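## Task

Pick up the small foam block that sits on the desk and set it down on this room's counter. The robot must not tip over or be left leaning, or the task fails. The block must rest on the counter by itself; if it stays there only because the robot is holding it, the task is not done.

## Robot and tools

ROBOT. The robot is a Hello Robot Stretch 4 with a single arm. It has an omni-wheel base, a lift that rides up a mast, an arm that telescopes forward, a three-joint wrist and a two-finger gripper. It stands about 1.6 m tall, and the base rim reaches at most 0.23 m from the base origin. Loose objects may occasionally get a small shove from outside.

FRAMES. The base frame sits on the floor under the base centre: x ahead, y to the left, z up. hand_pose, a point between the open fingertips, is reported in this frame, and its printed value may be slightly off. The odometry frame is the base frame as it was when the scene began. base_odometry comes from wheel turns only, so slipping is counted as motion. Heading runs -3.142 to 3.142, left positive.

execute_actions. Arguments: "actions", a list holding one action or none, and optional "cameras" (any of head_camera, head_left_camera, head_right_camera, wrist_camera, or "all"; omitted or null means all, [] means none). An empty list only reports state and images. One action may contain "base", "joints" or both, plus optional "pace" and "contact_limits"; alternatively it contains only {"end_of_arm": "enable_torque"}, which revives any wrist or gripper motor that shut itself off. All motions in one action begin together.
"base" holds exactly one relative move, measured from where the base last reported itself: {"translate_m": d}, straight drive, forward positive, -2 to 2 m; {"strafe_m": d}, sideways, left positive, -2 to 2 m; {"rotate_rad": d}, turn in place, counter-clockwise from above positive, -3.2 to 3.2 rad.
"joints" is one object keyed by joint name, each value an absolute target: lift_m 0 to 1.2; arm_m 0 to 0.55 (extension forward); wrist_yaw_rad -1.134 to 4.276 (0 points forward, positive turns left, 3.14 folded back, over 3.4 the arm may obstruct); wrist_pitch_rad -1.117 to 4.259 (0 level, 1.57 pointing down); wrist_roll_rad -1.117 to 4.259 (0 keeps fingers level, positive turns clockwise seen from behind); gripper_m -0.038 to 0.141, the fingertip gap in metres (negative squeezes the tips together). Out-of-range joint targets are clipped and reported; any other bad value or unknown key rejects the call with no motion. Joints or base omitted from an action may keep pushing toward an earlier target unnoticed.
"pace": "slow", "default", "fast" or "max"; base tops at 0.1/0.3/0.4/0.6 m/s and 1/2/3/4 rad/s. With the lift above 0.2 these are reduced, to 0.3 m/s and 1 rad/s at full height.
"contact_limits": {"arm_m": value}, 0 (gentlest) to 0.75 (firmest), default 0.5, sets how hard the arm may push before stopping.
If a result reports a stop, further motion calls in that same reply are skipped.

wait: {"seconds": 0 to 10}; commands nothing and returns state and images.
zoom_image: {"camera": name, "region": [x0, y0, x1, y1]} in pixels of that camera's most recent full image, origin top-left, at most 504x504.
finished_scene: {"scene": n}; ends the scene irreversibly after the last command is held and reports success. The result carries the next task. Answering with no tool call ends everything.

RESULTS. base_status and joint_status give each motion's outcome: "done" (for the base, wheels turned the commanded amount even if slipping), "off_target" (stopped short, may still push), "contact_stop_at_<key>" (hit something; that part goes slack, so a lift may sag under load or wheels may roll), "limit_stop_at_<name>", "time_out", "torque_fault" (wrist motor went limp; send enable_torque). After these the old target is dropped. "limit_stop_at_tilt" means a lean over 6 degrees: lift, arm and wheels go slack and ignore commands until it eases. "limit_stop_at_own_body" means a joint would hit the robot; you can move it back out. This is likely with pitch below -0.2 combined with roll below -0.4 or above 4. on_its_own lists what was not commanded this call; "held at" is a held target, not a position.
lidar_m: 12 horizontal distances in 30-degree sectors, first straight ahead, counting counter-clockwise (4th left, 7th behind, 10th right); "-" means nothing seen or closer than 0.25 m. It sees from about 0.15 m up, including table tops, but misses glass, thin legs and much behind.
wrist_depth_mm: 7x7 median depths, 100 to 2000 mm, from top-left; the robot's own body appears.
turned_by_wheels vs turned_by_imu differing by over ~0.1 rad hints at a collision or slip. base_tilt in degrees (forward, right positive) has a fixed bias up to ~1.5.
motor_effort: percent of maximum, positive toward larger joint values, bracket is the noisy peak. A load in a level gripper shifts wrist_pitch_rad effort away from 0. Wheel efforts positive mean turning right.

GRIPPING. Command gripper_m below the object's width; going further below squeezes harder and draws it toward the wrist. A firm hold shows as a clear gripper_m effort change; the reading and "done" do not prove a grasp. If fingertips jam on a surface, raise the lift. To unfold at scene start, send lift_m 0.4 with wrist_yaw_rad 0 together.

CAMERAS. head_camera (420x560) atop the mast looking ahead and down; turn the base to aim it. head_left_camera and head_right_camera are fisheyes looking more steeply down, showing base and arm. wrist_camera (616x392) looks along the fingers, tips near the bottom. Calibration is approximate.

AVOID. Driving or turning with over 1 kg held and arm_m above 0.2, especially fast; sustained hard pushes, more so with the gripper high; dropping, slamming or knocking objects; wrist overload. The robot keeps its last command while you think. Release the object so it rests unaided before finishing.

Each tool is called as name(argument=value, ...), one argument or row to a line, values as JSON.

## Session

execute_actions(
  actions=[],
)

Scene clock: 0.00 s.
base_odometry: x=+0.000 y=+0.000 heading=+0.000 (m, m, rad; odometry frame)
turned_by_wheels: +0.000 (rad since the last result)
turned_by_imu: +0.000 (rad since the last result)
base_tilt: forward=-0.2 right=-0.3 (deg)
lidar_m: 1.03 2.04 1.65 1.05 0.94 0.95 1.19 1.68 1.68 1.81 0.83 0.85
base_status: not commanded
joint_positions: lift_m=+0.203 arm_m=+0.001 wrist_yaw_rad=+3.069 wrist_pitch_rad=-0.007 wrist_roll_rad=+0.013 gripper_m=+0.057
joint_status: not commanded
motor_effort: lift_m=+19 arm_m=+0 wrist_yaw_rad=+1 wrist_pitch_rad=-6 wrist_roll_rad=+1 gripper_m=-5 wheel_0=+0 wheel_1=+0 wheel_2=+0 (%)
hand_pose: x=-0.1100 y=+0.1081 z=+0.3828 quat_wxyz=(+0.036, +0.004, +0.006, +0.999) (m; base frame)
wrist_depth_mm: - 131 1983 - 1255 1160 1078 / 107 133 255 - 1118 976 1160 / 130 137 - - 1118 976 1182 / 1576 1808 - - 1499 1336 1118 / 1366 1576 1499 1499 1078 946 1060 / 946 904 946 1078 1025 931 866 / 715 759 - 891 854 904 854
pictures: head_camera, head_left_camera, head_right_camera, wrist_camera
Images, in order (width x height): head_camera 420x560, head_left_camera 420x672, head_right_camera 420x672, wrist_camera 616x392.

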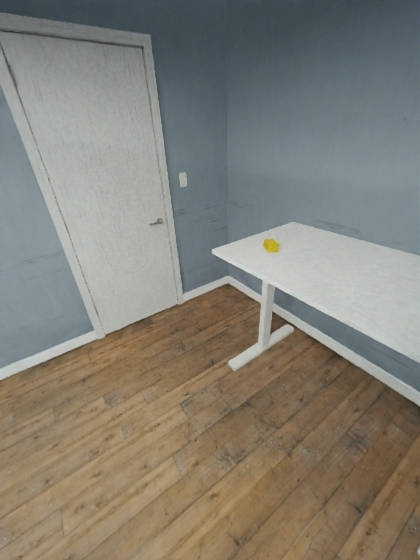

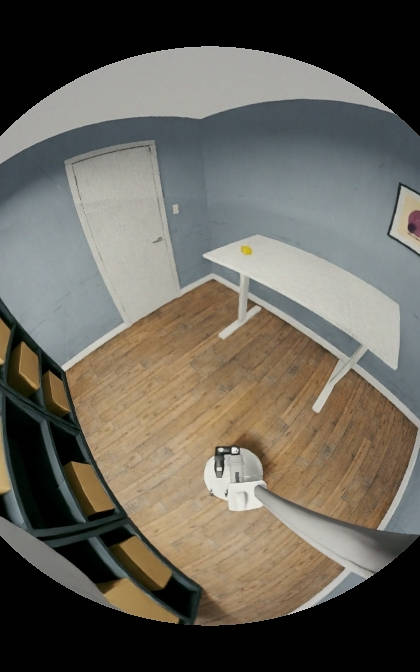

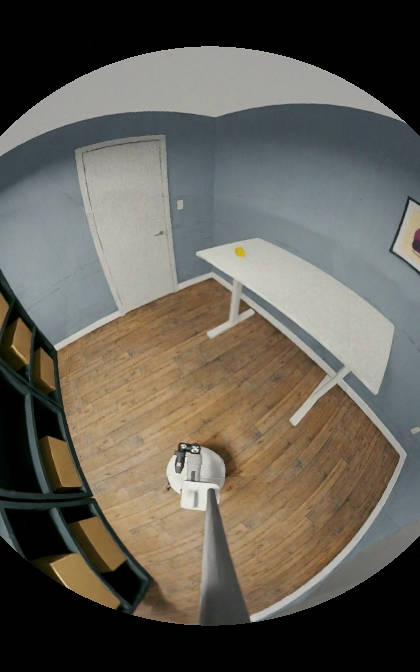

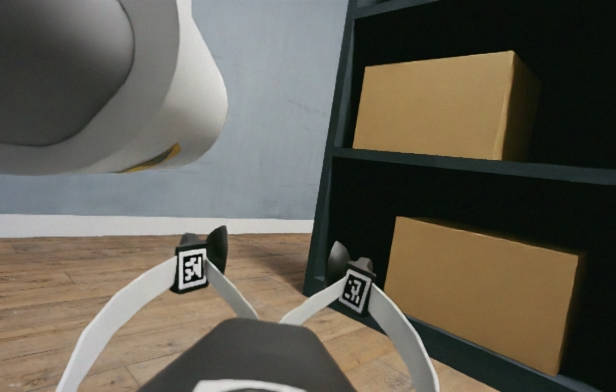

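execute_actions(
  actions=[
    {"base":{"translate_m":0.5},"joints":{"lift_m":0.9,"wrist_yaw_rad":0,"gripper_m":0.13,"wrist_pitch_rad":0.3},"pace":"fast"},
  ],
)

Scene clock: 13.40 s.
base_odometry: x=+0.500 y=+0.000 heading=+0.000 (m, m, rad; odometry frame)
turned_by_wheels: +0.000 (rad since the last result)
turned_by_imu: +0.000 (rad since the last result)
base_tilt: forward=-0.2 right=-0.4 (deg)
lidar_m: 0.65 1.64 1.66 1.37 1.24 1.27 1.59 2.03 2.06 0.59 0.52 0.51
base_status: done
joint_positions: lift_m=+0.900 arm_m=+0.001 wrist_yaw_rad=+0.000 wrist_pitch_rad=+0.302 wrist_roll_rad=+0.013 gripper_m=+0.130
joint_status: all done
motor_effort: lift_m=+25(23) arm_m=+0(0) wrist_yaw_rad=-1(1) wrist_pitch_rad=-6(6) wrist_roll_rad=+0(0) gripper_m=-1(4) wheel_0=+3(10) wheel_1=+4(9) wheel_2=-4(17) (%)
hand_pose: x=+0.4469 y=-0.0873 z=+0.9921 quat_wxyz=(+0.989, +0.006, +0.150, -0.001) (m; base frame)
wrist_depth_mm: 1182 1308 1537 1618 1308 1042 904 / 1255 1366 1618 1708 1308 1078 917 / 1308 1430 1618 699 723 1008 904 / 1366 1499 1863 525 492 554 640 / 1397 204 1921 1863 392 373 404 / 1430 1499 1499 1008 215 327 303 / 1229 1308 - 1078 1397 1205 991
pictures: head_camera, head_left_camera, head_right_camera, wrist_camera
camera_calibration (this result's frames):
wrist_camera: T_world_to_cam=[[0.00927479, -0.994128, 0.107812, -0.207605], [-0.352369, -0.10415, -0.930048, 1.11229], [0.935815, -0.0293638, -0.351266, 0.156673], [0, 0, 0, 1]] pos_world=[0.247247, -0.0859393, 1.1119]
Images, in order (width x height): head_camera 420x560, head_left_camera 420x672, head_right_camera 420x672, wrist_camera 616x392.

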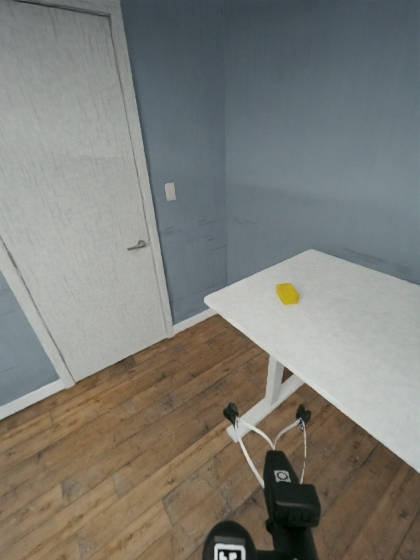

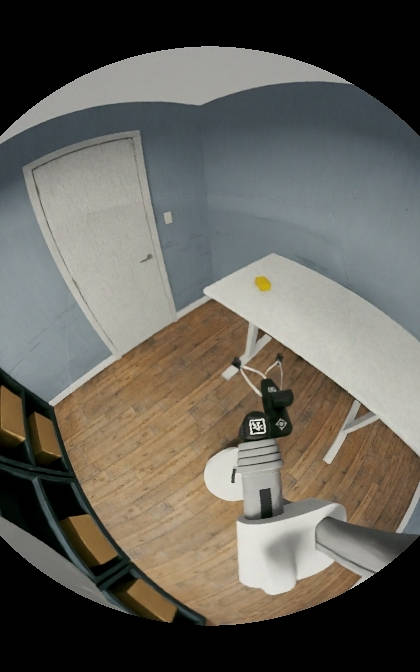

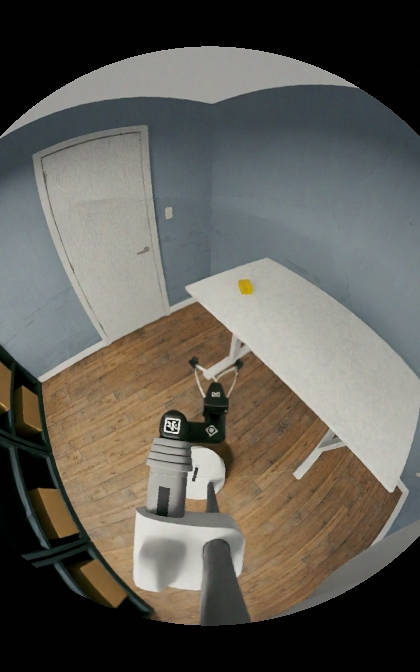

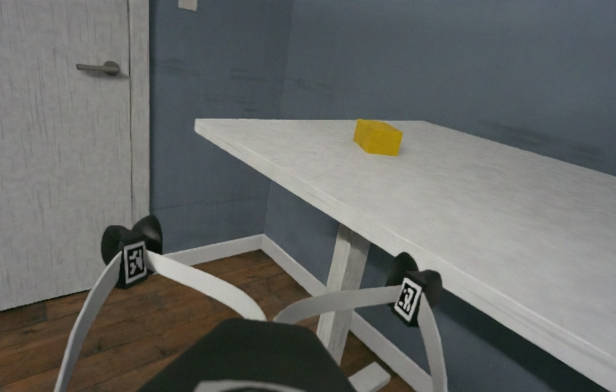

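execute_actions(
  actions=[
    {"base":{"strafe_m":-0.14},"joints":{"lift_m":0.96,"arm_m":0.3,"wrist_pitch_rad":0.4}},
  ],
  cameras=["head_camera","wrist_camera"],
)

Scene clock: 20.50 s.
base_odometry: x=+0.500 y=-0.140 heading=+0.000 (m, m, rad; odometry frame)
turned_by_wheels: +0.000 (rad since the last result)
turned_by_imu: +0.001 (rad since the last result)
base_tilt: forward=-0.1 right=-0.4 (deg)
lidar_m: 0.52 1.72 1.73 1.53 1.37 1.37 1.72 1.95 1.96 0.47 0.41 0.41
base_status: done
joint_positions: lift_m=+0.960 arm_m=+0.298 wrist_yaw_rad=+0.000 wrist_pitch_rad=+0.402 wrist_roll_rad=+0.013 gripper_m=+0.130
joint_status: all done
motor_effort: lift_m=+25(26) arm_m=+9(9) wrist_yaw_rad=+0(1) wrist_pitch_rad=-6(5) wrist_roll_rad=+1(1) gripper_m=-1(2) wheel_0=+2(11) wheel_1=-2(11) wheel_2=+0(3) (%)
hand_pose: x=+0.7348 y=-0.0874 z=+1.0250 quat_wxyz=(+0.980, +0.006, +0.200, -0.001) (m; base frame)
wrist_depth_mm: 1060 1229 1397 1182 931 778 661 / 1118 1281 1499 1229 946 798 683 / 1160 539 580 647 732 759 699 / 384 397 424 413 504 544 609 / 322 205 340 359 384 410 439 / 1308 260 257 279 215 329 347 / 1160 232 - 254 255 272 285
pictures: head_camera, wrist_camera
camera_calibration (this result's frames):
wrist_camera: T_world_to_cam=[[0.0197542, -0.994129, 0.106379, -0.220123], [-0.44348, -0.104072, -0.890221, 1.2705], [0.896066, -0.0295914, -0.442933, 0.0219228], [0, 0, 0, 1]] pos_world=[0.548148, -0.0859572, 1.16416]
Images, in order (width x height): head_camera 420x560, wrist_camera 616x392.

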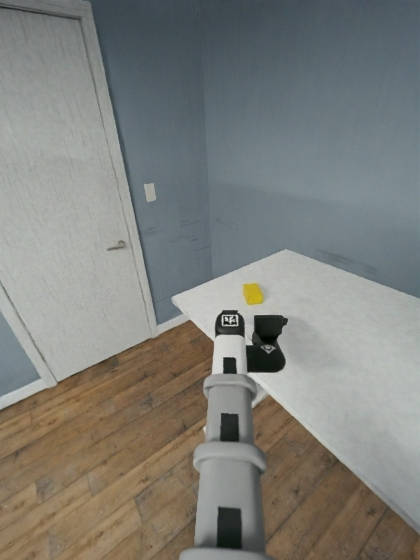

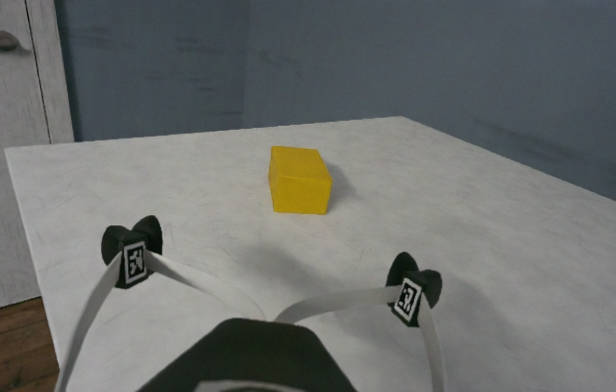

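execute_actions(
  actions=[
    {"joints":{"lift_m":0.925,"arm_m":0.51}},
  ],
  cameras=["head_camera","wrist_camera"],
)

Scene clock: 30.77 s.
base_odometry: x=+0.500 y=-0.140 heading=+0.000 (m, m, rad; odometry frame)
turned_by_wheels: +0.000 (rad since the last result)
turned_by_imu: +0.002 (rad since the last result)
base_tilt: forward=-0.2 right=-0.4 (deg)
lidar_m: 0.55 1.72 1.72 1.51 1.37 1.39 1.72 1.94 1.96 0.45 0.40 0.41
base_status: not commanded
joint_positions: lift_m=+0.925 arm_m=+0.508 wrist_yaw_rad=+0.000 wrist_pitch_rad=+0.402 wrist_roll_rad=+0.013 gripper_m=+0.130
joint_status: all done
motor_effort: lift_m=+15(22) arm_m=+9(9) wrist_yaw_rad=+0(1) wrist_pitch_rad=-6(6) wrist_roll_rad=+1(0) gripper_m=+0(0) wheel_0=+2(3) wheel_1=-2(2) wheel_2=+0(0) (%)
hand_pose: x=+0.9448 y=-0.0874 z=+0.9908 quat_wxyz=(+0.980, +0.006, +0.200, -0.001) (m; base frame)
wrist_depth_mm: 976 1078 1182 1008 778 647 554 / 1025 1138 1281 1060 809 661 559 / 1078 1182 1397 991 603 647 574 / 309 332 357 387 421 462 508 / 254 204 268 224 320 343 368 / 213 218 192 196 214 276 290 / 183 194 - 213 213 229 239
pictures: head_camera, wrist_camera
camera_calibration (this result's frames):
wrist_camera: T_world_to_cam=[[0.0197855, -0.994129, 0.106378, -0.220658], [-0.443514, -0.104085, -0.890203, 1.33323], [0.896049, -0.0295671, -0.442969, -0.181328], [0, 0, 0, 1]] pos_world=[0.758151, -0.0859551, 1.13]
Images, in order (width x height): head_camera 420x560, wrist_camera 616x392.

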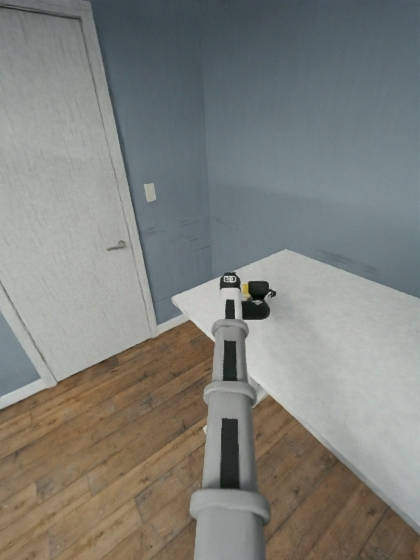

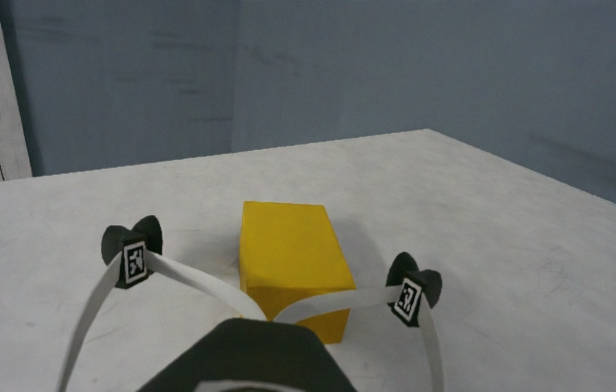

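execute_actions(
  actions=[
    {"joints":{"lift_m":0.911}},
  ],
  cameras=[],
)

execute_actions(
  actions=[
    {"joints":{"gripper_m":0.015}},
  ],
  cameras=["wrist_camera"],
)

execute_actions(
  actions=[
    {"joints":{"lift_m":0.98}},
  ],
  cameras=["wrist_camera"],
)

Scene clock: 35.00 s.
base_odometry: x=+0.500 y=-0.140 heading=+0.000 (m, m, rad; odometry frame)
turned_by_wheels: +0.000 (rad since the last result)
turned_by_imu: +0.001 (rad since the last result)
base_tilt: forward=-0.2 right=-0.4 (deg)
lidar_m: 0.53 1.71 1.73 1.53 1.36 1.39 1.72 1.93 1.97 0.46 0.40 0.40
base_status: not commanded
joint_positions: lift_m=+0.911 arm_m=+0.508 wrist_yaw_rad=+0.000 wrist_pitch_rad=+0.402 wrist_roll_rad=+0.013 gripper_m=+0.130
joint_status: all done
motor_effort: lift_m=+15(15) arm_m=+9(9) wrist_yaw_rad=+0(1) wrist_pitch_rad=-6(6) wrist_roll_rad=+1(0) gripper_m=-1(1) wheel_0=+3(3) wheel_1=-2(2) wheel_2=+0(0) (%)
hand_pose: x=+0.9448 y=-0.0874 z=+0.9768 quat_wxyz=(+0.980, +0.006, +0.200, -0.001) (m; base frame)
wrist_depth_mm: 946 1060 1229 976 798 647 554 / 1008 1138 1281 1025 809 661 564 / 1060 1182 1281 496 559 627 574 / 285 307 319 330 387 427 462 / 233 204 248 201 296 315 342 / 197 200 191 196 215 254 266 / 169 179 - 196 197 211 220
pictures: none
No camera images: the call's "cameras" was empty. Leave "cameras" out to get every camera's image.

Scene clock: 37.07 s.
base_odometry: x=+0.500 y=-0.140 heading=+0.000 (m, m, rad; odometry frame)
turned_by_wheels: +0.000 (rad since the last result)
turned_by_imu: +0.001 (rad since the last result)
base_tilt: forward=-0.1 right=-0.4 (deg)
lidar_m: 0.52 1.71 1.74 1.51 1.36 1.37 1.72 1.95 1.98 0.46 0.41 0.42
base_status: not commanded
joint_positions: lift_m=+0.911 arm_m=+0.508 wrist_yaw_rad=+0.000 wrist_pitch_rad=+0.402 wrist_roll_rad=+0.013 gripper_m=+0.015
joint_status: all done
motor_effort: lift_m=+15(15) arm_m=+9(9) wrist_yaw_rad=+0(0) wrist_pitch_rad=-6(6) wrist_roll_rad=+1(1) gripper_m=-21(15) wheel_0=+2(2) wheel_1=-2(3) wheel_2=+0(0) (%)
hand_pose: x=+0.9448 y=-0.0874 z=+0.9768 quat_wxyz=(+0.980, +0.006, +0.200, -0.001) (m; base frame)
wrist_depth_mm: 960 1078 1205 1008 788 640 549 / 1008 1160 1255 1025 809 654 564 / 1042 1182 1281 500 554 634 580 / 286 306 315 329 387 421 462 / 233 243 190 195 296 317 342 / 194 195 184 186 189 253 266 / 168 179 - 195 198 206 220
pictures: wrist_camera
camera_calibration (this result's frames):
wrist_camera: T_world_to_cam=[[0.0197743, -0.994129, 0.106377, -0.219158], [-0.44356, -0.104077, -0.890181, 1.32076], [0.896027, -0.029582, -0.443014, -0.187476], [0, 0, 0, 1]] pos_world=[0.758153, -0.0859564, 1.11598]
Images, in order (width x height): wrist_camera 616x392.

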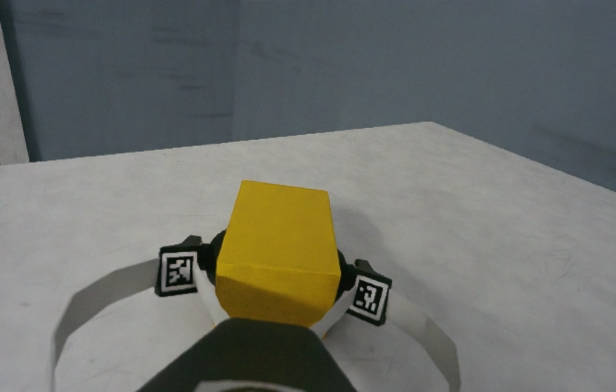

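Scene clock: 38.30 s.
base_odometry: x=+0.500 y=-0.140 heading=+0.000 (m, m, rad; odometry frame)
turned_by_wheels: +0.000 (rad since the last result)
turned_by_imu: +0.000 (rad since the last result)
base_tilt: forward=-0.2 right=-0.4 (deg)
lidar_m: 0.52 1.73 1.74 1.52 1.36 1.39 1.72 1.94 1.98 0.46 0.40 0.42
base_status: not commanded
joint_positions: lift_m=+0.980 arm_m=+0.508 wrist_yaw_rad=+0.000 wrist_pitch_rad=+0.402 wrist_roll_rad=+0.013 gripper_m=+0.015
joint_status: all done
motor_effort: lift_m=+25(25) arm_m=+9(9) wrist_yaw_rad=+1(0) wrist_pitch_rad=-7(7) wrist_roll_rad=+0(1) gripper_m=-20(19) wheel_0=+3(2) wheel_1=-2(2) wheel_2=+0(0) (%)
hand_pose: x=+0.9448 y=-0.0874 z=+1.0449 quat_wxyz=(+0.980, +0.006, +0.200, -0.001) (m; base frame)
wrist_depth_mm: 960 1078 1205 976 778 640 559 / 1008 1138 1281 1042 788 661 569 / 1060 1205 1336 1078 820 683 585 / 1138 1255 445 466 549 597 591 / 330 345 190 195 418 449 477 / 276 277 184 185 189 362 377 / 239 252 - 277 281 293 315
pictures: wrist_camera
camera_calibration (this result's frames):
wrist_camera: T_world_to_cam=[[0.0197912, -0.994129, 0.106375, -0.226417], [-0.443698, -0.104078, -0.890112, 1.38145], [0.895958, -0.0295818, -0.443153, -0.157075], [0, 0, 0, 1]] pos_world=[0.758159, -0.0859564, 1.18412]
Images, in order (width x height): wrist_camera 616x392.

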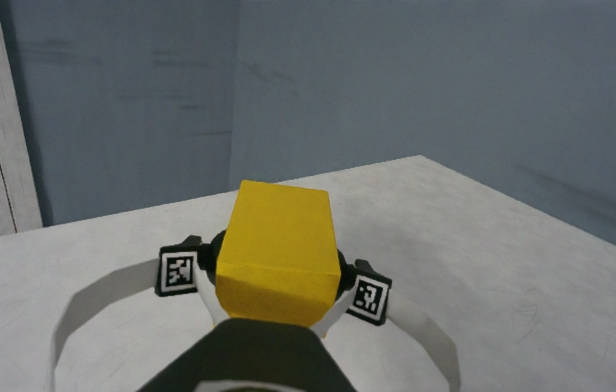

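execute_actions(
  actions=[
    {"base":{"rotate_rad":2.9},"joints":{"arm_m":0.0}},
  ],
)

Scene clock: 43.53 s.
base_odometry: x=+0.500 y=-0.140 heading=+2.899 (m, m, rad; odometry frame)
turned_by_wheels: +2.899 (rad since the last result)
turned_by_imu: +2.929 (rad since the last result)
base_tilt: forward=-0.2 right=-0.4 (deg)
lidar_m: 1.49 1.97 1.94 0.54 0.41 0.41 0.45 0.69 1.70 1.74 1.37 1.36
base_status: done
joint_positions: lift_m=+0.980 arm_m=+0.002 wrist_yaw_rad=+0.000 wrist_pitch_rad=+0.402 wrist_roll_rad=+0.013 gripper_m=+0.015
joint_status: all done
motor_effort: lift_m=+25(25) arm_m=-9(16) wrist_yaw_rad=+0(3) wrist_pitch_rad=-7(8) wrist_roll_rad=+1(0) gripper_m=-19(18) wheel_0=-5(10) wheel_1=-3(10) wheel_2=-7(14) (%)
hand_pose: x=+0.4385 y=-0.0874 z=+1.0449 quat_wxyz=(+0.980, +0.006, +0.200, -0.001) (m; base frame)
wrist_depth_mm: 1576 1808 - 1464 1160 1042 1205 / 1661 1921 - 1537 1205 1160 1281 / 1756 - - 1464 1336 1499 960 / 1808 - - 1464 1366 1499 1281 / 1708 1808 190 195 1499 1255 1308 / 1366 1397 185 185 189 1576 1138 / 1229 1308 - 1430 1430 1229 1182
pictures: head_camera, head_left_camera, head_right_camera, wrist_camera
camera_calibration (this result's frames):
wrist_camera: T_world_to_cam=[[0.0199476, -0.994127, 0.106364, -0.216414], [-0.443956, -0.104129, -0.889978, 1.15671], [0.895827, -0.0294678, -0.443426, 0.296912], [0, 0, 0, 1]] pos_world=[0.251865, -0.0859466, 1.18413]
Images, in order (width x height): head_camera 420x560, head_left_camera 420x672, head_right_camera 420x672, wrist_camera 616x392.

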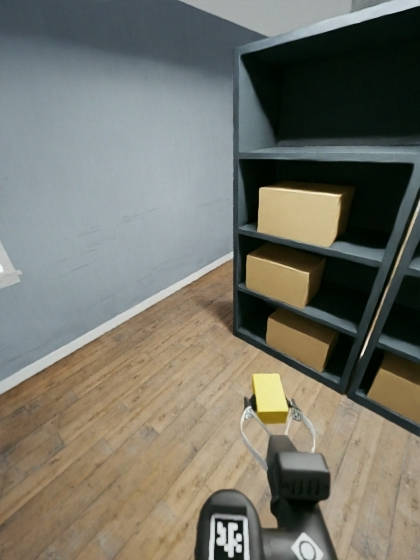

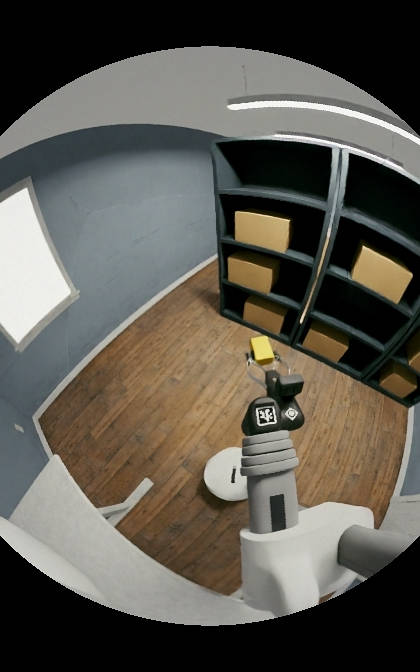

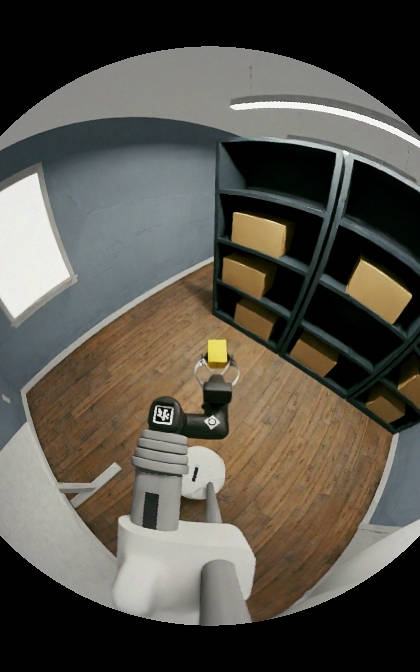

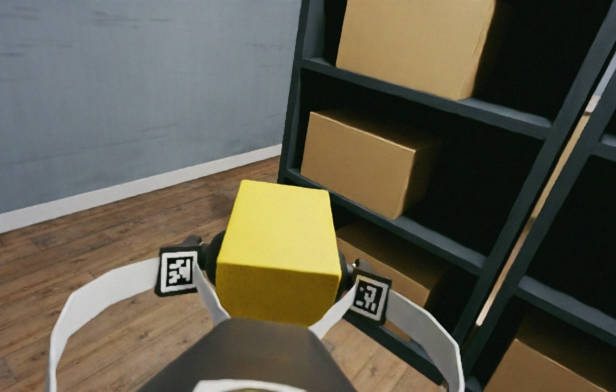

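execute_actions(
  actions=[
    {"base":{"rotate_rad":-0.71},"joints":{"lift_m":0.75},"pace":"fast"},
  ],
  cameras=[],
)

execute_actions(
  actions=[
    {"base":{"translate_m":0.5},"joints":{"lift_m":0.45},"pace":"fast"},
  ],
  cameras=[],
)

execute_actions(
  actions=[
    {"base":{"strafe_m":1.55},"pace":"max"},
  ],
)

Scene clock: 51.50 s.
base_odometry: x=+0.500 y=-0.140 heading=+2.190 (m, m, rad; odometry frame)
turned_by_wheels: -0.709 (rad since the last result)
turned_by_imu: -0.714 (rad since the last result)
base_tilt: forward=-0.2 right=-0.3 (deg)
lidar_m: 1.36 1.40 2.09 1.96 0.68 0.45 0.41 0.42 0.56 1.72 1.79 1.45
base_status: done
joint_positions: lift_m=+0.750 arm_m=+0.002 wrist_yaw_rad=+0.000 wrist_pitch_rad=+0.402 wrist_roll_rad=+0.013 gripper_m=+0.015
joint_status: all done
motor_effort: lift_m=+16(22) arm_m=-9(9) wrist_yaw_rad=+1(0) wrist_pitch_rad=-7(8) wrist_roll_rad=+0(0) gripper_m=-20(19) wheel_0=+5(9) wheel_1=+4(10) wheel_2=+7(11) (%)
hand_pose: x=+0.4385 y=-0.0875 z=+0.8156 quat_wxyz=(+0.980, +0.006, +0.200, -0.001) (m; base frame)
wrist_depth_mm: 1060 1397 1281 1430 1464 1229 1098 / 1118 1366 1397 1537 1537 1308 1537 / 1366 1397 1255 1366 1464 1281 1336 / 1308 1281 1281 1366 1756 1366 1464 / 1336 1336 190 195 1537 1499 1464 / 1138 1138 184 185 189 1464 1537 / 991 1042 - 1138 1138 1205 1336
pictures: none
No camera images: the call's "cameras" was empty. Leave "cameras" out to get every camera's image.

Scene clock: 54.13 s.
base_odometry: x=+0.209 y=+0.267 heading=+2.190 (m, m, rad; odometry frame)
turned_by_wheels: +0.000 (rad since the last result)
turned_by_imu: -0.001 (rad since the last result)
base_tilt: forward=-0.2 right=-0.3 (deg)
lidar_m: 0.86 0.90 1.19 2.00 2.04 0.96 0.90 0.93 1.24 1.70 1.33 0.92
base_status: done
joint_positions: lift_m=+0.450 arm_m=+0.002 wrist_yaw_rad=+0.000 wrist_pitch_rad=+0.402 wrist_roll_rad=+0.013 gripper_m=+0.015
joint_status: all done
motor_effort: lift_m=+16(17) arm_m=-8(9) wrist_yaw_rad=+1(1) wrist_pitch_rad=-7(8) wrist_roll_rad=+1(1) gripper_m=-19(19) wheel_0=+3(10) wheel_1=+2(8) wheel_2=-3(17) (%)
hand_pose: x=+0.4384 y=-0.0874 z=+0.5157 quat_wxyz=(+0.980, +0.006, +0.200, -0.001) (m; base frame)
wrist_depth_mm: 668 585 842 991 1008 1008 878 / 1025 621 676 676 750 960 831 / 732 691 854 931 1118 1118 768 / 732 741 732 732 778 1160 831 / 778 759 190 195 820 1042 842 / 778 778 184 185 189 917 904 / 668 715 - 788 798 820 891
pictures: none
No camera images: the call's "cameras" was empty. Leave "cameras" out to get every camera's image.

Scene clock: 58.40 s.
base_odometry: x=-1.052 y=-0.633 heading=+2.190 (m, m, rad; odometry frame)
turned_by_wheels: +0.000 (rad since the last result)
turned_by_imu: +0.010 (rad since the last result)
base_tilt: forward=-0.2 right=-0.3 (deg)
lidar_m: 2.30 0.71 0.49 0.45 0.48 0.57 1.59 1.36 1.39 3.25 1.20 0.93
base_status: done
joint_positions: lift_m=+0.450 arm_m=+0.002 wrist_yaw_rad=+0.000 wrist_pitch_rad=+0.402 wrist_roll_rad=+0.013 gripper_m=+0.015
joint_status: not commanded
motor_effort: lift_m=+20(20) arm_m=-9(9) wrist_yaw_rad=+0(1) wrist_pitch_rad=-8(8) wrist_roll_rad=+0(0) gripper_m=-19(18) wheel_0=+2(14) wheel_1=-2(16) wheel_2=+0(2) (%)
hand_pose: x=+0.4384 y=-0.0874 z=+0.5153 quat_wxyz=(+0.980, +0.006, +0.200, -0.001) (m; base frame)
wrist_depth_mm: 878 1336 - - - 768 549 / 904 1397 - - - 741 574 / 931 1430 1756 1921 - 723 609 / 946 1205 1229 1308 1366 699 960 / 891 976 190 196 1042 768 866 / 778 778 184 186 189 854 854 / 668 715 - 778 788 809 831
pictures: head_camera, head_left_camera, head_right_camera, wrist_camera
camera_calibration (this result's frames):
wrist_camera: T_world_to_cam=[[0.0198317, -0.994129, 0.106365, -0.160068], [-0.443968, -0.104078, -0.889978, 0.685397], [0.895823, -0.0295728, -0.443426, 0.0621418], [0, 0, 0, 1]] pos_world=[0.251801, -0.0859558, 0.654569]
Images, in order (width x height): head_camera 420x560, head_left_camera 420x672, head_right_camera 420x672, wrist_camera 616x392.

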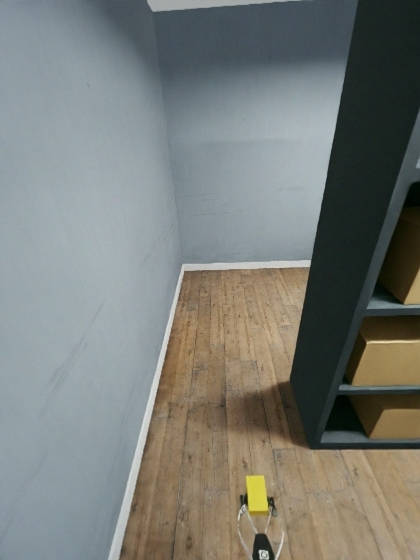

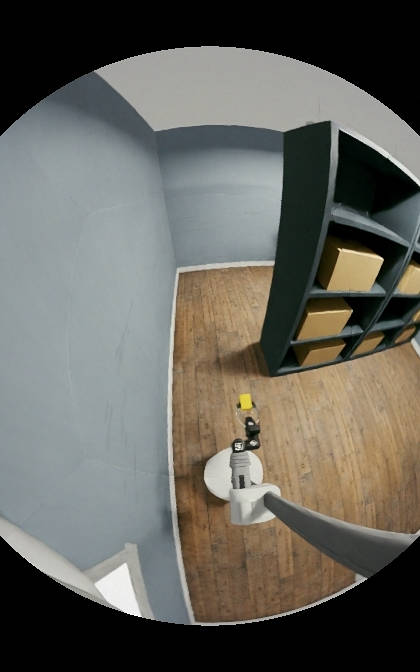

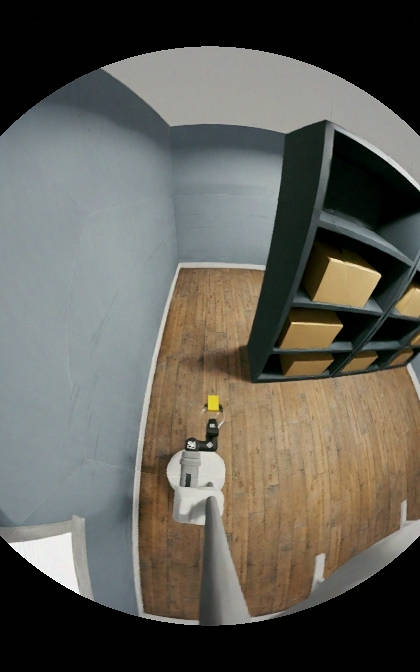

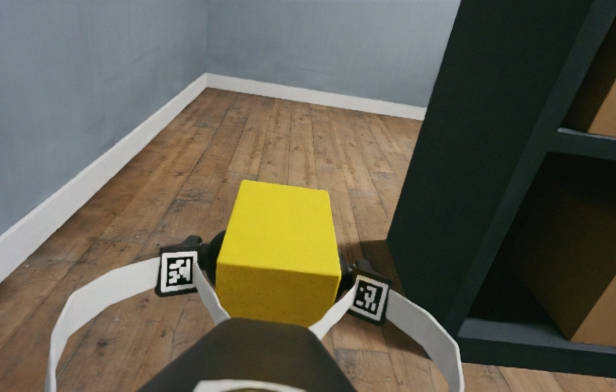

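execute_actions(
  actions=[
    {"base":{"translate_m":1.95},"pace":"max"},
  ],
  cameras=["head_right_camera"],
)

execute_actions(
  actions=[
    {"base":{"rotate_rad":-1.57},"pace":"fast"},
  ],
)

Scene clock: 67.77 s.
base_odometry: x=-2.185 y=+0.954 heading=+2.191 (m, m, rad; odometry frame)
turned_by_wheels: +0.000 (rad since the last result)
turned_by_imu: -0.005 (rad since the last result)
base_tilt: forward=-0.2 right=-0.4 (deg)
lidar_m: 0.99 0.87 0.61 0.56 0.58 0.78 1.89 0.76 0.92 2.01 1.24 1.06
base_status: done
joint_positions: lift_m=+0.450 arm_m=+0.002 wrist_yaw_rad=+0.000 wrist_pitch_rad=+0.402 wrist_roll_rad=+0.013 gripper_m=+0.015
joint_status: not commanded
motor_effort: lift_m=+20(20) arm_m=-9(9) wrist_yaw_rad=+0(0) wrist_pitch_rad=-7(8) wrist_roll_rad=+0(0) gripper_m=-20(19) wheel_0=+3(10) wheel_1=+1(9) wheel_2=+0(18) (%)
hand_pose: x=+0.4384 y=-0.0874 z=+0.5153 quat_wxyz=(+0.980, +0.006, +0.200, -0.001) (m; base frame)
wrist_depth_mm: 683 699 707 699 715 707 723 / 741 741 750 750 759 768 768 / 798 798 809 809 831 831 831 / 842 854 842 854 891 891 904 / 891 904 190 195 960 946 976 / 778 778 184 186 190 1008 1025 / 683 707 - 778 788 831 878
pictures: head_right_camera
Images, in order (width x height): head_right_camera 420x672.

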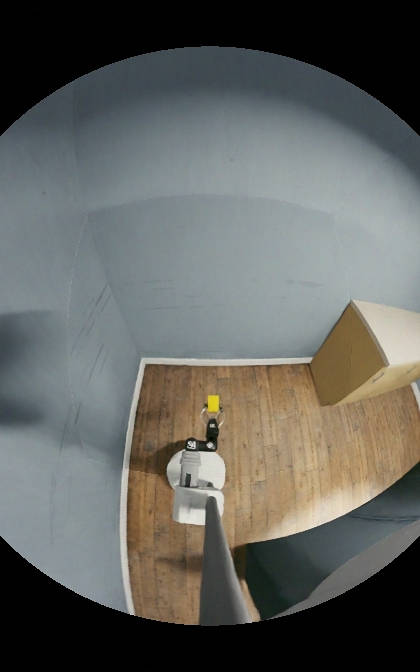

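Scene clock: 69.50 s.
base_odometry: x=-2.185 y=+0.954 heading=+0.622 (m, m, rad; odometry frame)
turned_by_wheels: -1.569 (rad since the last result)
turned_by_imu: -1.584 (rad since the last result)
base_tilt: forward=-0.2 right=-0.4 (deg)
lidar_m: 2.15 1.24 1.06 0.99 0.88 0.62 0.57 0.58 0.76 1.83 0.77 0.90
base_status: done
joint_positions: lift_m=+0.450 arm_m=+0.002 wrist_yaw_rad=+0.000 wrist_pitch_rad=+0.402 wrist_roll_rad=+0.013 gripper_m=+0.015
joint_status: not commanded
motor_effort: lift_m=+20(20) arm_m=-8(8) wrist_yaw_rad=+1(1) wrist_pitch_rad=-8(8) wrist_roll_rad=+1(0) gripper_m=-19(18) wheel_0=+5(9) wheel_1=+2(13) wheel_2=+5(15) (%)
hand_pose: x=+0.4384 y=-0.0875 z=+0.5153 quat_wxyz=(+0.980, +0.006, +0.200, -0.001) (m; base frame)
wrist_depth_mm: 854 1255 - - - 1138 788 / 917 1308 - - 1921 1098 798 / 976 1430 1756 1983 1756 1060 759 / 1060 1229 1255 1308 1464 1008 750 / 917 976 190 196 1205 991 732 / 768 778 184 186 189 931 715 / 668 715 - 788 788 809 699
pictures: head_camera, head_left_camera, head_right_camera, wrist_camera
camera_calibration (this result's frames):
wrist_camera: T_world_to_cam=[[0.0195832, -0.994134, 0.106367, -0.160027], [-0.443997, -0.103969, -0.889976, 0.685401], [0.895814, -0.0297982, -0.443428, 0.0621438], [0, 0, 0, 1]] pos_world=[0.25178, -0.0859755, 0.654568]
Images, in order (width x height): head_camera 420x560, head_left_camera 420x672, head_right_camera 420x672, wrist_camera 616x392.

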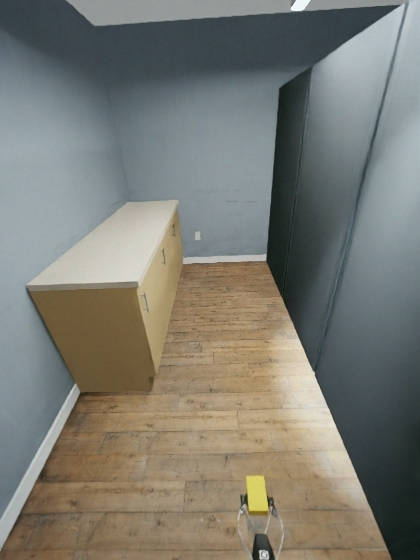

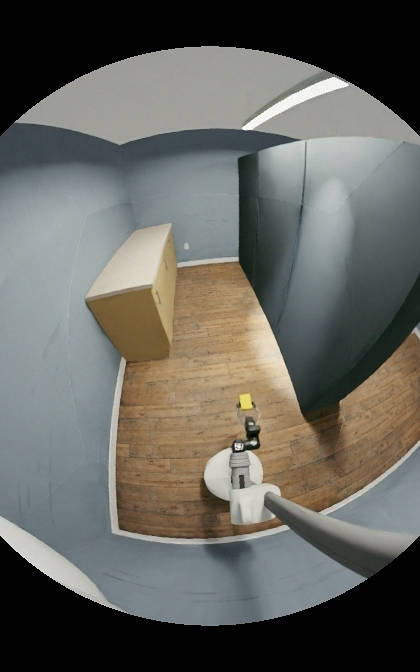

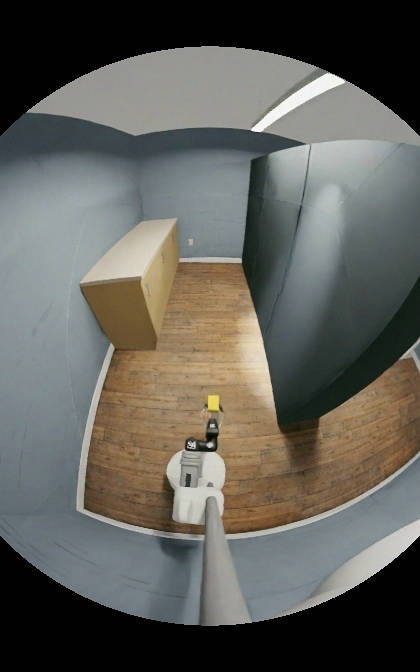

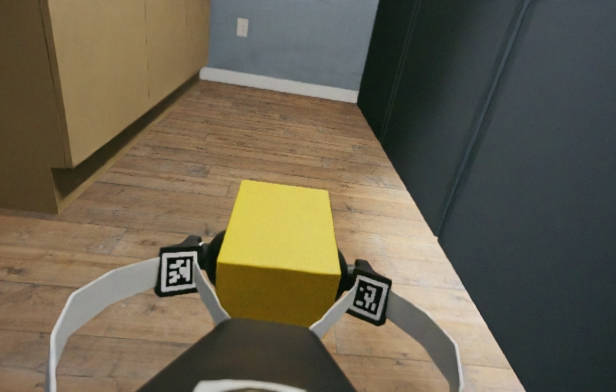

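execute_actions(
  actions=[
    {"base":{"rotate_rad":0.56},"joints":{"lift_m":0.7},"pace":"fast"},
  ],
  cameras=[],
)

execute_actions(
  actions=[
    {"base":{"translate_m":0.65},"joints":{"lift_m":0.95},"pace":"fast"},
  ],
  cameras=["wrist_camera"],
)

execute_actions(
  actions=[
    {"joints":{"arm_m":0.45},"pace":"fast","contact_limits":{"arm_m":0.3}},
  ],
  cameras=["head_camera","wrist_camera"],
)

Scene clock: 76.47 s.
base_odometry: x=-2.185 y=+0.954 heading=+1.181 (m, m, rad; odometry frame)
turned_by_wheels: +0.559 (rad since the last result)
turned_by_imu: +0.567 (rad since the last result)
base_tilt: forward=-0.2 right=-0.4 (deg)
lidar_m: 1.26 1.04 0.99 0.85 0.60 0.56 0.59 0.78 2.05 0.76 0.95 1.77
base_status: done
joint_positions: lift_m=+0.700 arm_m=+0.002 wrist_yaw_rad=+0.000 wrist_pitch_rad=+0.402 wrist_roll_rad=+0.013 gripper_m=+0.015
joint_status: all done
motor_effort: lift_m=+25(24) arm_m=-9(8) wrist_yaw_rad=+0(1) wrist_pitch_rad=-8(8) wrist_roll_rad=+0(1) gripper_m=-20(20) wheel_0=-3(12) wheel_1=+0(10) wheel_2=-4(14) (%)
hand_pose: x=+0.4384 y=-0.0874 z=+0.7648 quat_wxyz=(+0.980, +0.006, +0.200, -0.001) (m; base frame)
wrist_depth_mm: 866 1025 1098 960 1160 - - / 904 1078 1182 1042 1336 - - / 946 1160 1308 1098 1618 - - / 991 1229 1366 1118 1921 - - / 1025 1205 190 196 1618 1756 1863 / 1060 1078 185 185 190 1366 1464 / 960 1008 - 1060 1098 1138 1205
pictures: none
No camera images: the call's "cameras" was empty. Leave "cameras" out to get every camera's image.

Scene clock: 79.43 s.
base_odometry: x=-1.938 y=+1.555 heading=+1.181 (m, m, rad; odometry frame)
turned_by_wheels: +0.000 (rad since the last result)
turned_by_imu: -0.001 (rad since the last result)
base_tilt: forward=-0.2 right=-0.3 (deg)
lidar_m: 0.64 0.73 0.69 0.73 0.97 1.14 1.17 1.60 0.97 1.00 1.36 0.61
base_status: done
joint_positions: lift_m=+0.950 arm_m=+0.002 wrist_yaw_rad=+0.000 wrist_pitch_rad=+0.402 wrist_roll_rad=+0.013 gripper_m=+0.015
joint_status: all done
motor_effort: lift_m=+25(29) arm_m=-8(9) wrist_yaw_rad=+1(0) wrist_pitch_rad=-8(8) wrist_roll_rad=+1(1) gripper_m=-19(20) wheel_0=+2(12) wheel_1=+3(11) wheel_2=-2(15) (%)
hand_pose: x=+0.4384 y=-0.0874 z=+1.0149 quat_wxyz=(+0.980, +0.006, +0.200, -0.001) (m; base frame)
wrist_depth_mm: 580 699 891 1229 1983 1983 1863 / 615 750 904 1182 1499 1983 1921 / 627 621 661 741 831 1863 - / 683 634 539 488 591 - - / 715 661 190 195 473 - - / 732 732 185 186 189 1756 1863 / 788 866 - 508 1308 1430 1576
pictures: wrist_camera
camera_calibration (this result's frames):
wrist_camera: T_world_to_cam=[[0.0197401, -0.994131, 0.106366, -0.21319], [-0.443988, -0.104038, -0.889972, 1.13], [0.895815, -0.0296572, -0.443436, 0.283684], [0, 0, 0, 1]] pos_world=[0.251785, -0.0859631, 1.15414]
Images, in order (width x height): wrist_camera 616x392.

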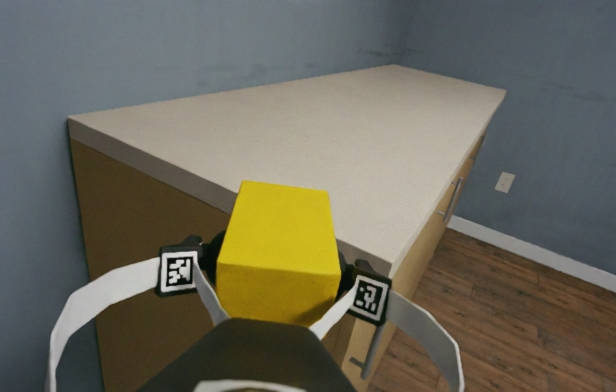

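Scene clock: 81.43 s.
base_odometry: x=-1.938 y=+1.555 heading=+1.181 (m, m, rad; odometry frame)
turned_by_wheels: +0.000 (rad since the last result)
turned_by_imu: +0.001 (rad since the last result)
base_tilt: forward=-0.2 right=-0.3 (deg)
lidar_m: 0.62 0.74 0.68 0.72 0.98 1.12 1.18 1.59 0.97 1.01 1.36 0.61
base_status: not commanded
joint_positions: lift_m=+0.950 arm_m=+0.448 wrist_yaw_rad=+0.000 wrist_pitch_rad=+0.402 wrist_roll_rad=+0.013 gripper_m=+0.015
joint_status: all done
motor_effort: lift_m=+25(25) arm_m=+9(9) wrist_yaw_rad=+0(1) wrist_pitch_rad=-7(7) wrist_roll_rad=+0(0) gripper_m=-19(19) wheel_0=+1(1) wheel_1=+3(3) wheel_2=-2(2) (%)
contact_limits: arm_m 0.3
hand_pose: x=+0.8849 y=-0.0874 z=+1.0149 quat_wxyz=(+0.980, +0.006, +0.200, -0.001) (m; base frame)
wrist_depth_mm: 394 477 603 831 1336 1576 1537 / 418 508 654 917 1308 1618 1576 / 439 539 634 741 831 931 1537 / 418 455 469 484 574 627 788 / 345 359 190 195 433 466 525 / 287 289 184 185 190 373 397 / 250 265 - 289 294 306 325
pictures: head_camera, wrist_camera
camera_calibration (this result's frames):
wrist_camera: T_world_to_cam=[[0.0199277, -0.994127, 0.10637, -0.222123], [-0.443798, -0.104131, -0.890056, 1.32817], [0.895905, -0.02947, -0.443267, -0.116463], [0, 0, 0, 1]] pos_world=[0.698208, -0.0859466, 1.15415]
Images, in order (width x height): head_camera 420x560, wrist_camera 616x392.

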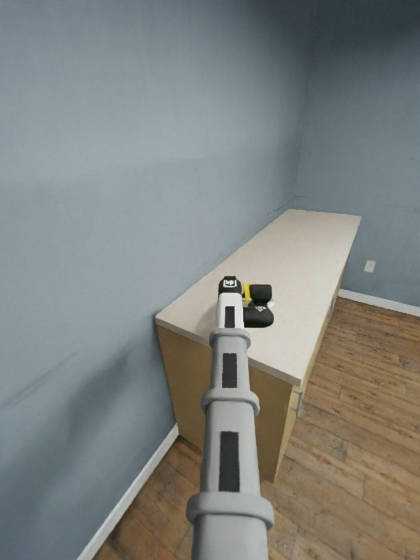

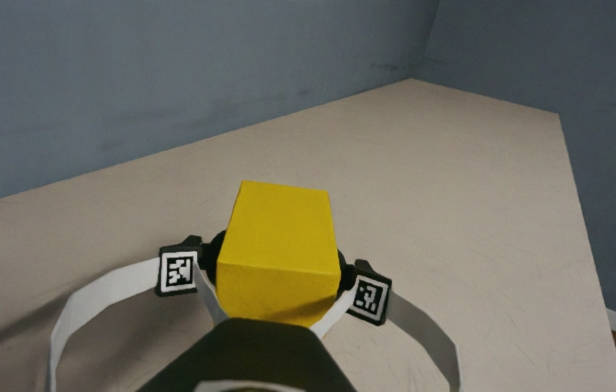

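execute_actions(
  actions=[
    {"joints":{"lift_m":0.872}},
  ],
  cameras=[],
)

execute_actions(
  actions=[
    {"joints":{"gripper_m":0.11}},
  ],
  cameras=[],
)

execute_actions(
  actions=[
    {"joints":{"arm_m":0.25,"lift_m":0.9},"pace":"fast"},
  ],
  cameras=["wrist_camera"],
)

Scene clock: 86.37 s.
base_odometry: x=-1.938 y=+1.555 heading=+1.181 (m, m, rad; odometry frame)
turned_by_wheels: +0.000 (rad since the last result)
turned_by_imu: +0.002 (rad since the last result)
base_tilt: forward=-0.2 right=-0.4 (deg)
lidar_m: 0.63 0.73 0.68 0.71 0.96 1.14 1.19 1.59 0.96 1.02 1.36 0.60
base_status: not commanded
joint_positions: lift_m=+0.872 arm_m=+0.448 wrist_yaw_rad=+0.000 wrist_pitch_rad=+0.402 wrist_roll_rad=+0.013 gripper_m=+0.015
joint_status: all done
motor_effort: lift_m=+15(20) arm_m=+9(9) wrist_yaw_rad=+0(0) wrist_pitch_rad=-7(6) wrist_roll_rad=+0(0) gripper_m=-21(19) wheel_0=+1(2) wheel_1=+3(3) wheel_2=-2(2) (%)
hand_pose: x=+0.8849 y=-0.0874 z=+0.9377 quat_wxyz=(+0.980, +0.006, +0.200, -0.001) (m; base frame)
wrist_depth_mm: 399 480 615 831 1336 1708 1499 / 415 508 621 788 1008 1308 1576 / 373 407 449 500 564 647 798 / 289 307 317 329 389 427 466 / 235 244 190 195 297 320 343 / 195 196 185 186 190 254 268 / 169 180 - 198 199 208 221
pictures: none
No camera images: the call's "cameras" was empty. Leave "cameras" out to get every camera's image.

Scene clock: 88.13 s.
base_odometry: x=-1.938 y=+1.555 heading=+1.181 (m, m, rad; odometry frame)
turned_by_wheels: +0.000 (rad since the last result)
turned_by_imu: +0.001 (rad since the last result)
base_tilt: forward=-0.2 right=-0.4 (deg)
lidar_m: 0.63 0.72 0.68 0.71 0.97 1.13 1.19 1.60 0.96 1.00 1.36 0.61
base_status: not commanded
joint_positions: lift_m=+0.872 arm_m=+0.448 wrist_yaw_rad=+0.000 wrist_pitch_rad=+0.402 wrist_roll_rad=+0.013 gripper_m=+0.110
joint_status: all done
motor_effort: lift_m=+15(15) arm_m=+9(9) wrist_yaw_rad=+0(1) wrist_pitch_rad=-8(7) wrist_roll_rad=+1(0) gripper_m=-2(21) wheel_0=+2(2) wheel_1=+3(2) wheel_2=-2(2) (%)
hand_pose: x=+0.8849 y=-0.0874 z=+0.9377 quat_wxyz=(+0.980, +0.006, +0.200, -0.001) (m; base frame)
wrist_depth_mm: 397 477 609 831 1336 1661 1499 / 413 504 621 778 1025 1308 1499 / 375 404 449 500 564 640 809 / 289 307 319 332 392 427 466 / 235 213 204 206 298 320 347 / 198 200 199 198 220 254 267 / 170 180 - 196 198 213 221
pictures: none
No camera images: the call's "cameras" was empty. Leave "cameras" out to get every camera's image.

Scene clock: 89.57 s.
base_odometry: x=-1.938 y=+1.555 heading=+1.181 (m, m, rad; odometry frame)
turned_by_wheels: +0.000 (rad since the last result)
turned_by_imu: +0.001 (rad since the last result)
base_tilt: forward=-0.2 right=-0.4 (deg)
lidar_m: 0.63 0.73 0.67 0.71 0.98 1.14 1.18 1.60 0.96 1.00 1.37 0.61
base_status: not commanded
joint_positions: lift_m=+0.900 arm_m=+0.252 wrist_yaw_rad=+0.000 wrist_pitch_rad=+0.402 wrist_roll_rad=+0.013 gripper_m=+0.110
joint_status: all done
motor_effort: lift_m=+25(28) arm_m=-9(15) wrist_yaw_rad=+1(1) wrist_pitch_rad=-7(7) wrist_roll_rad=+1(1) gripper_m=-1(1) wheel_0=+2(1) wheel_1=+3(3) wheel_2=-2(2) (%)
hand_pose: x=+0.6879 y=-0.0875 z=+0.9649 quat_wxyz=(+0.980, +0.006, +0.200, -0.001) (m; base frame)
wrist_depth_mm: 480 585 732 1008 1618 1756 1661 / 500 603 732 931 1160 1537 1708 / 436 480 525 569 654 750 1756 / 343 359 384 389 455 504 1863 / 347 212 309 324 347 375 1863 / 392 277 253 253 255 296 1808 / 466 340 - 229 231 248 1464
pictures: wrist_camera
camera_calibration (this result's frames):
wrist_camera: T_world_to_cam=[[0.0195391, -0.994134, 0.106372, -0.212716], [-0.443762, -0.103961, -0.890094, 1.19629], [0.895932, -0.0298121, -0.44319, 0.0376848], [0, 0, 0, 1]] pos_world=[0.501261, -0.0859767, 1.10414]
Images, in order (width x height): wrist_camera 616x392.

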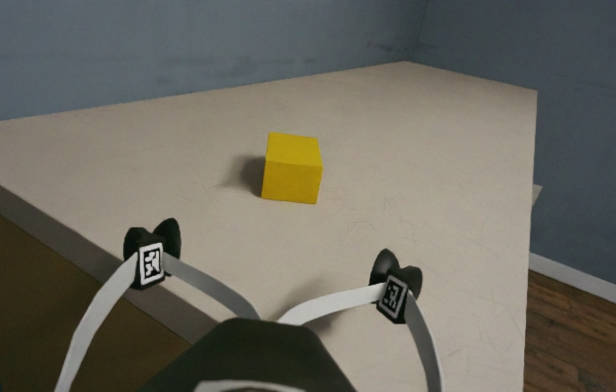

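finished_scene(
  scene=1,
)

The scene is finished: the task was done.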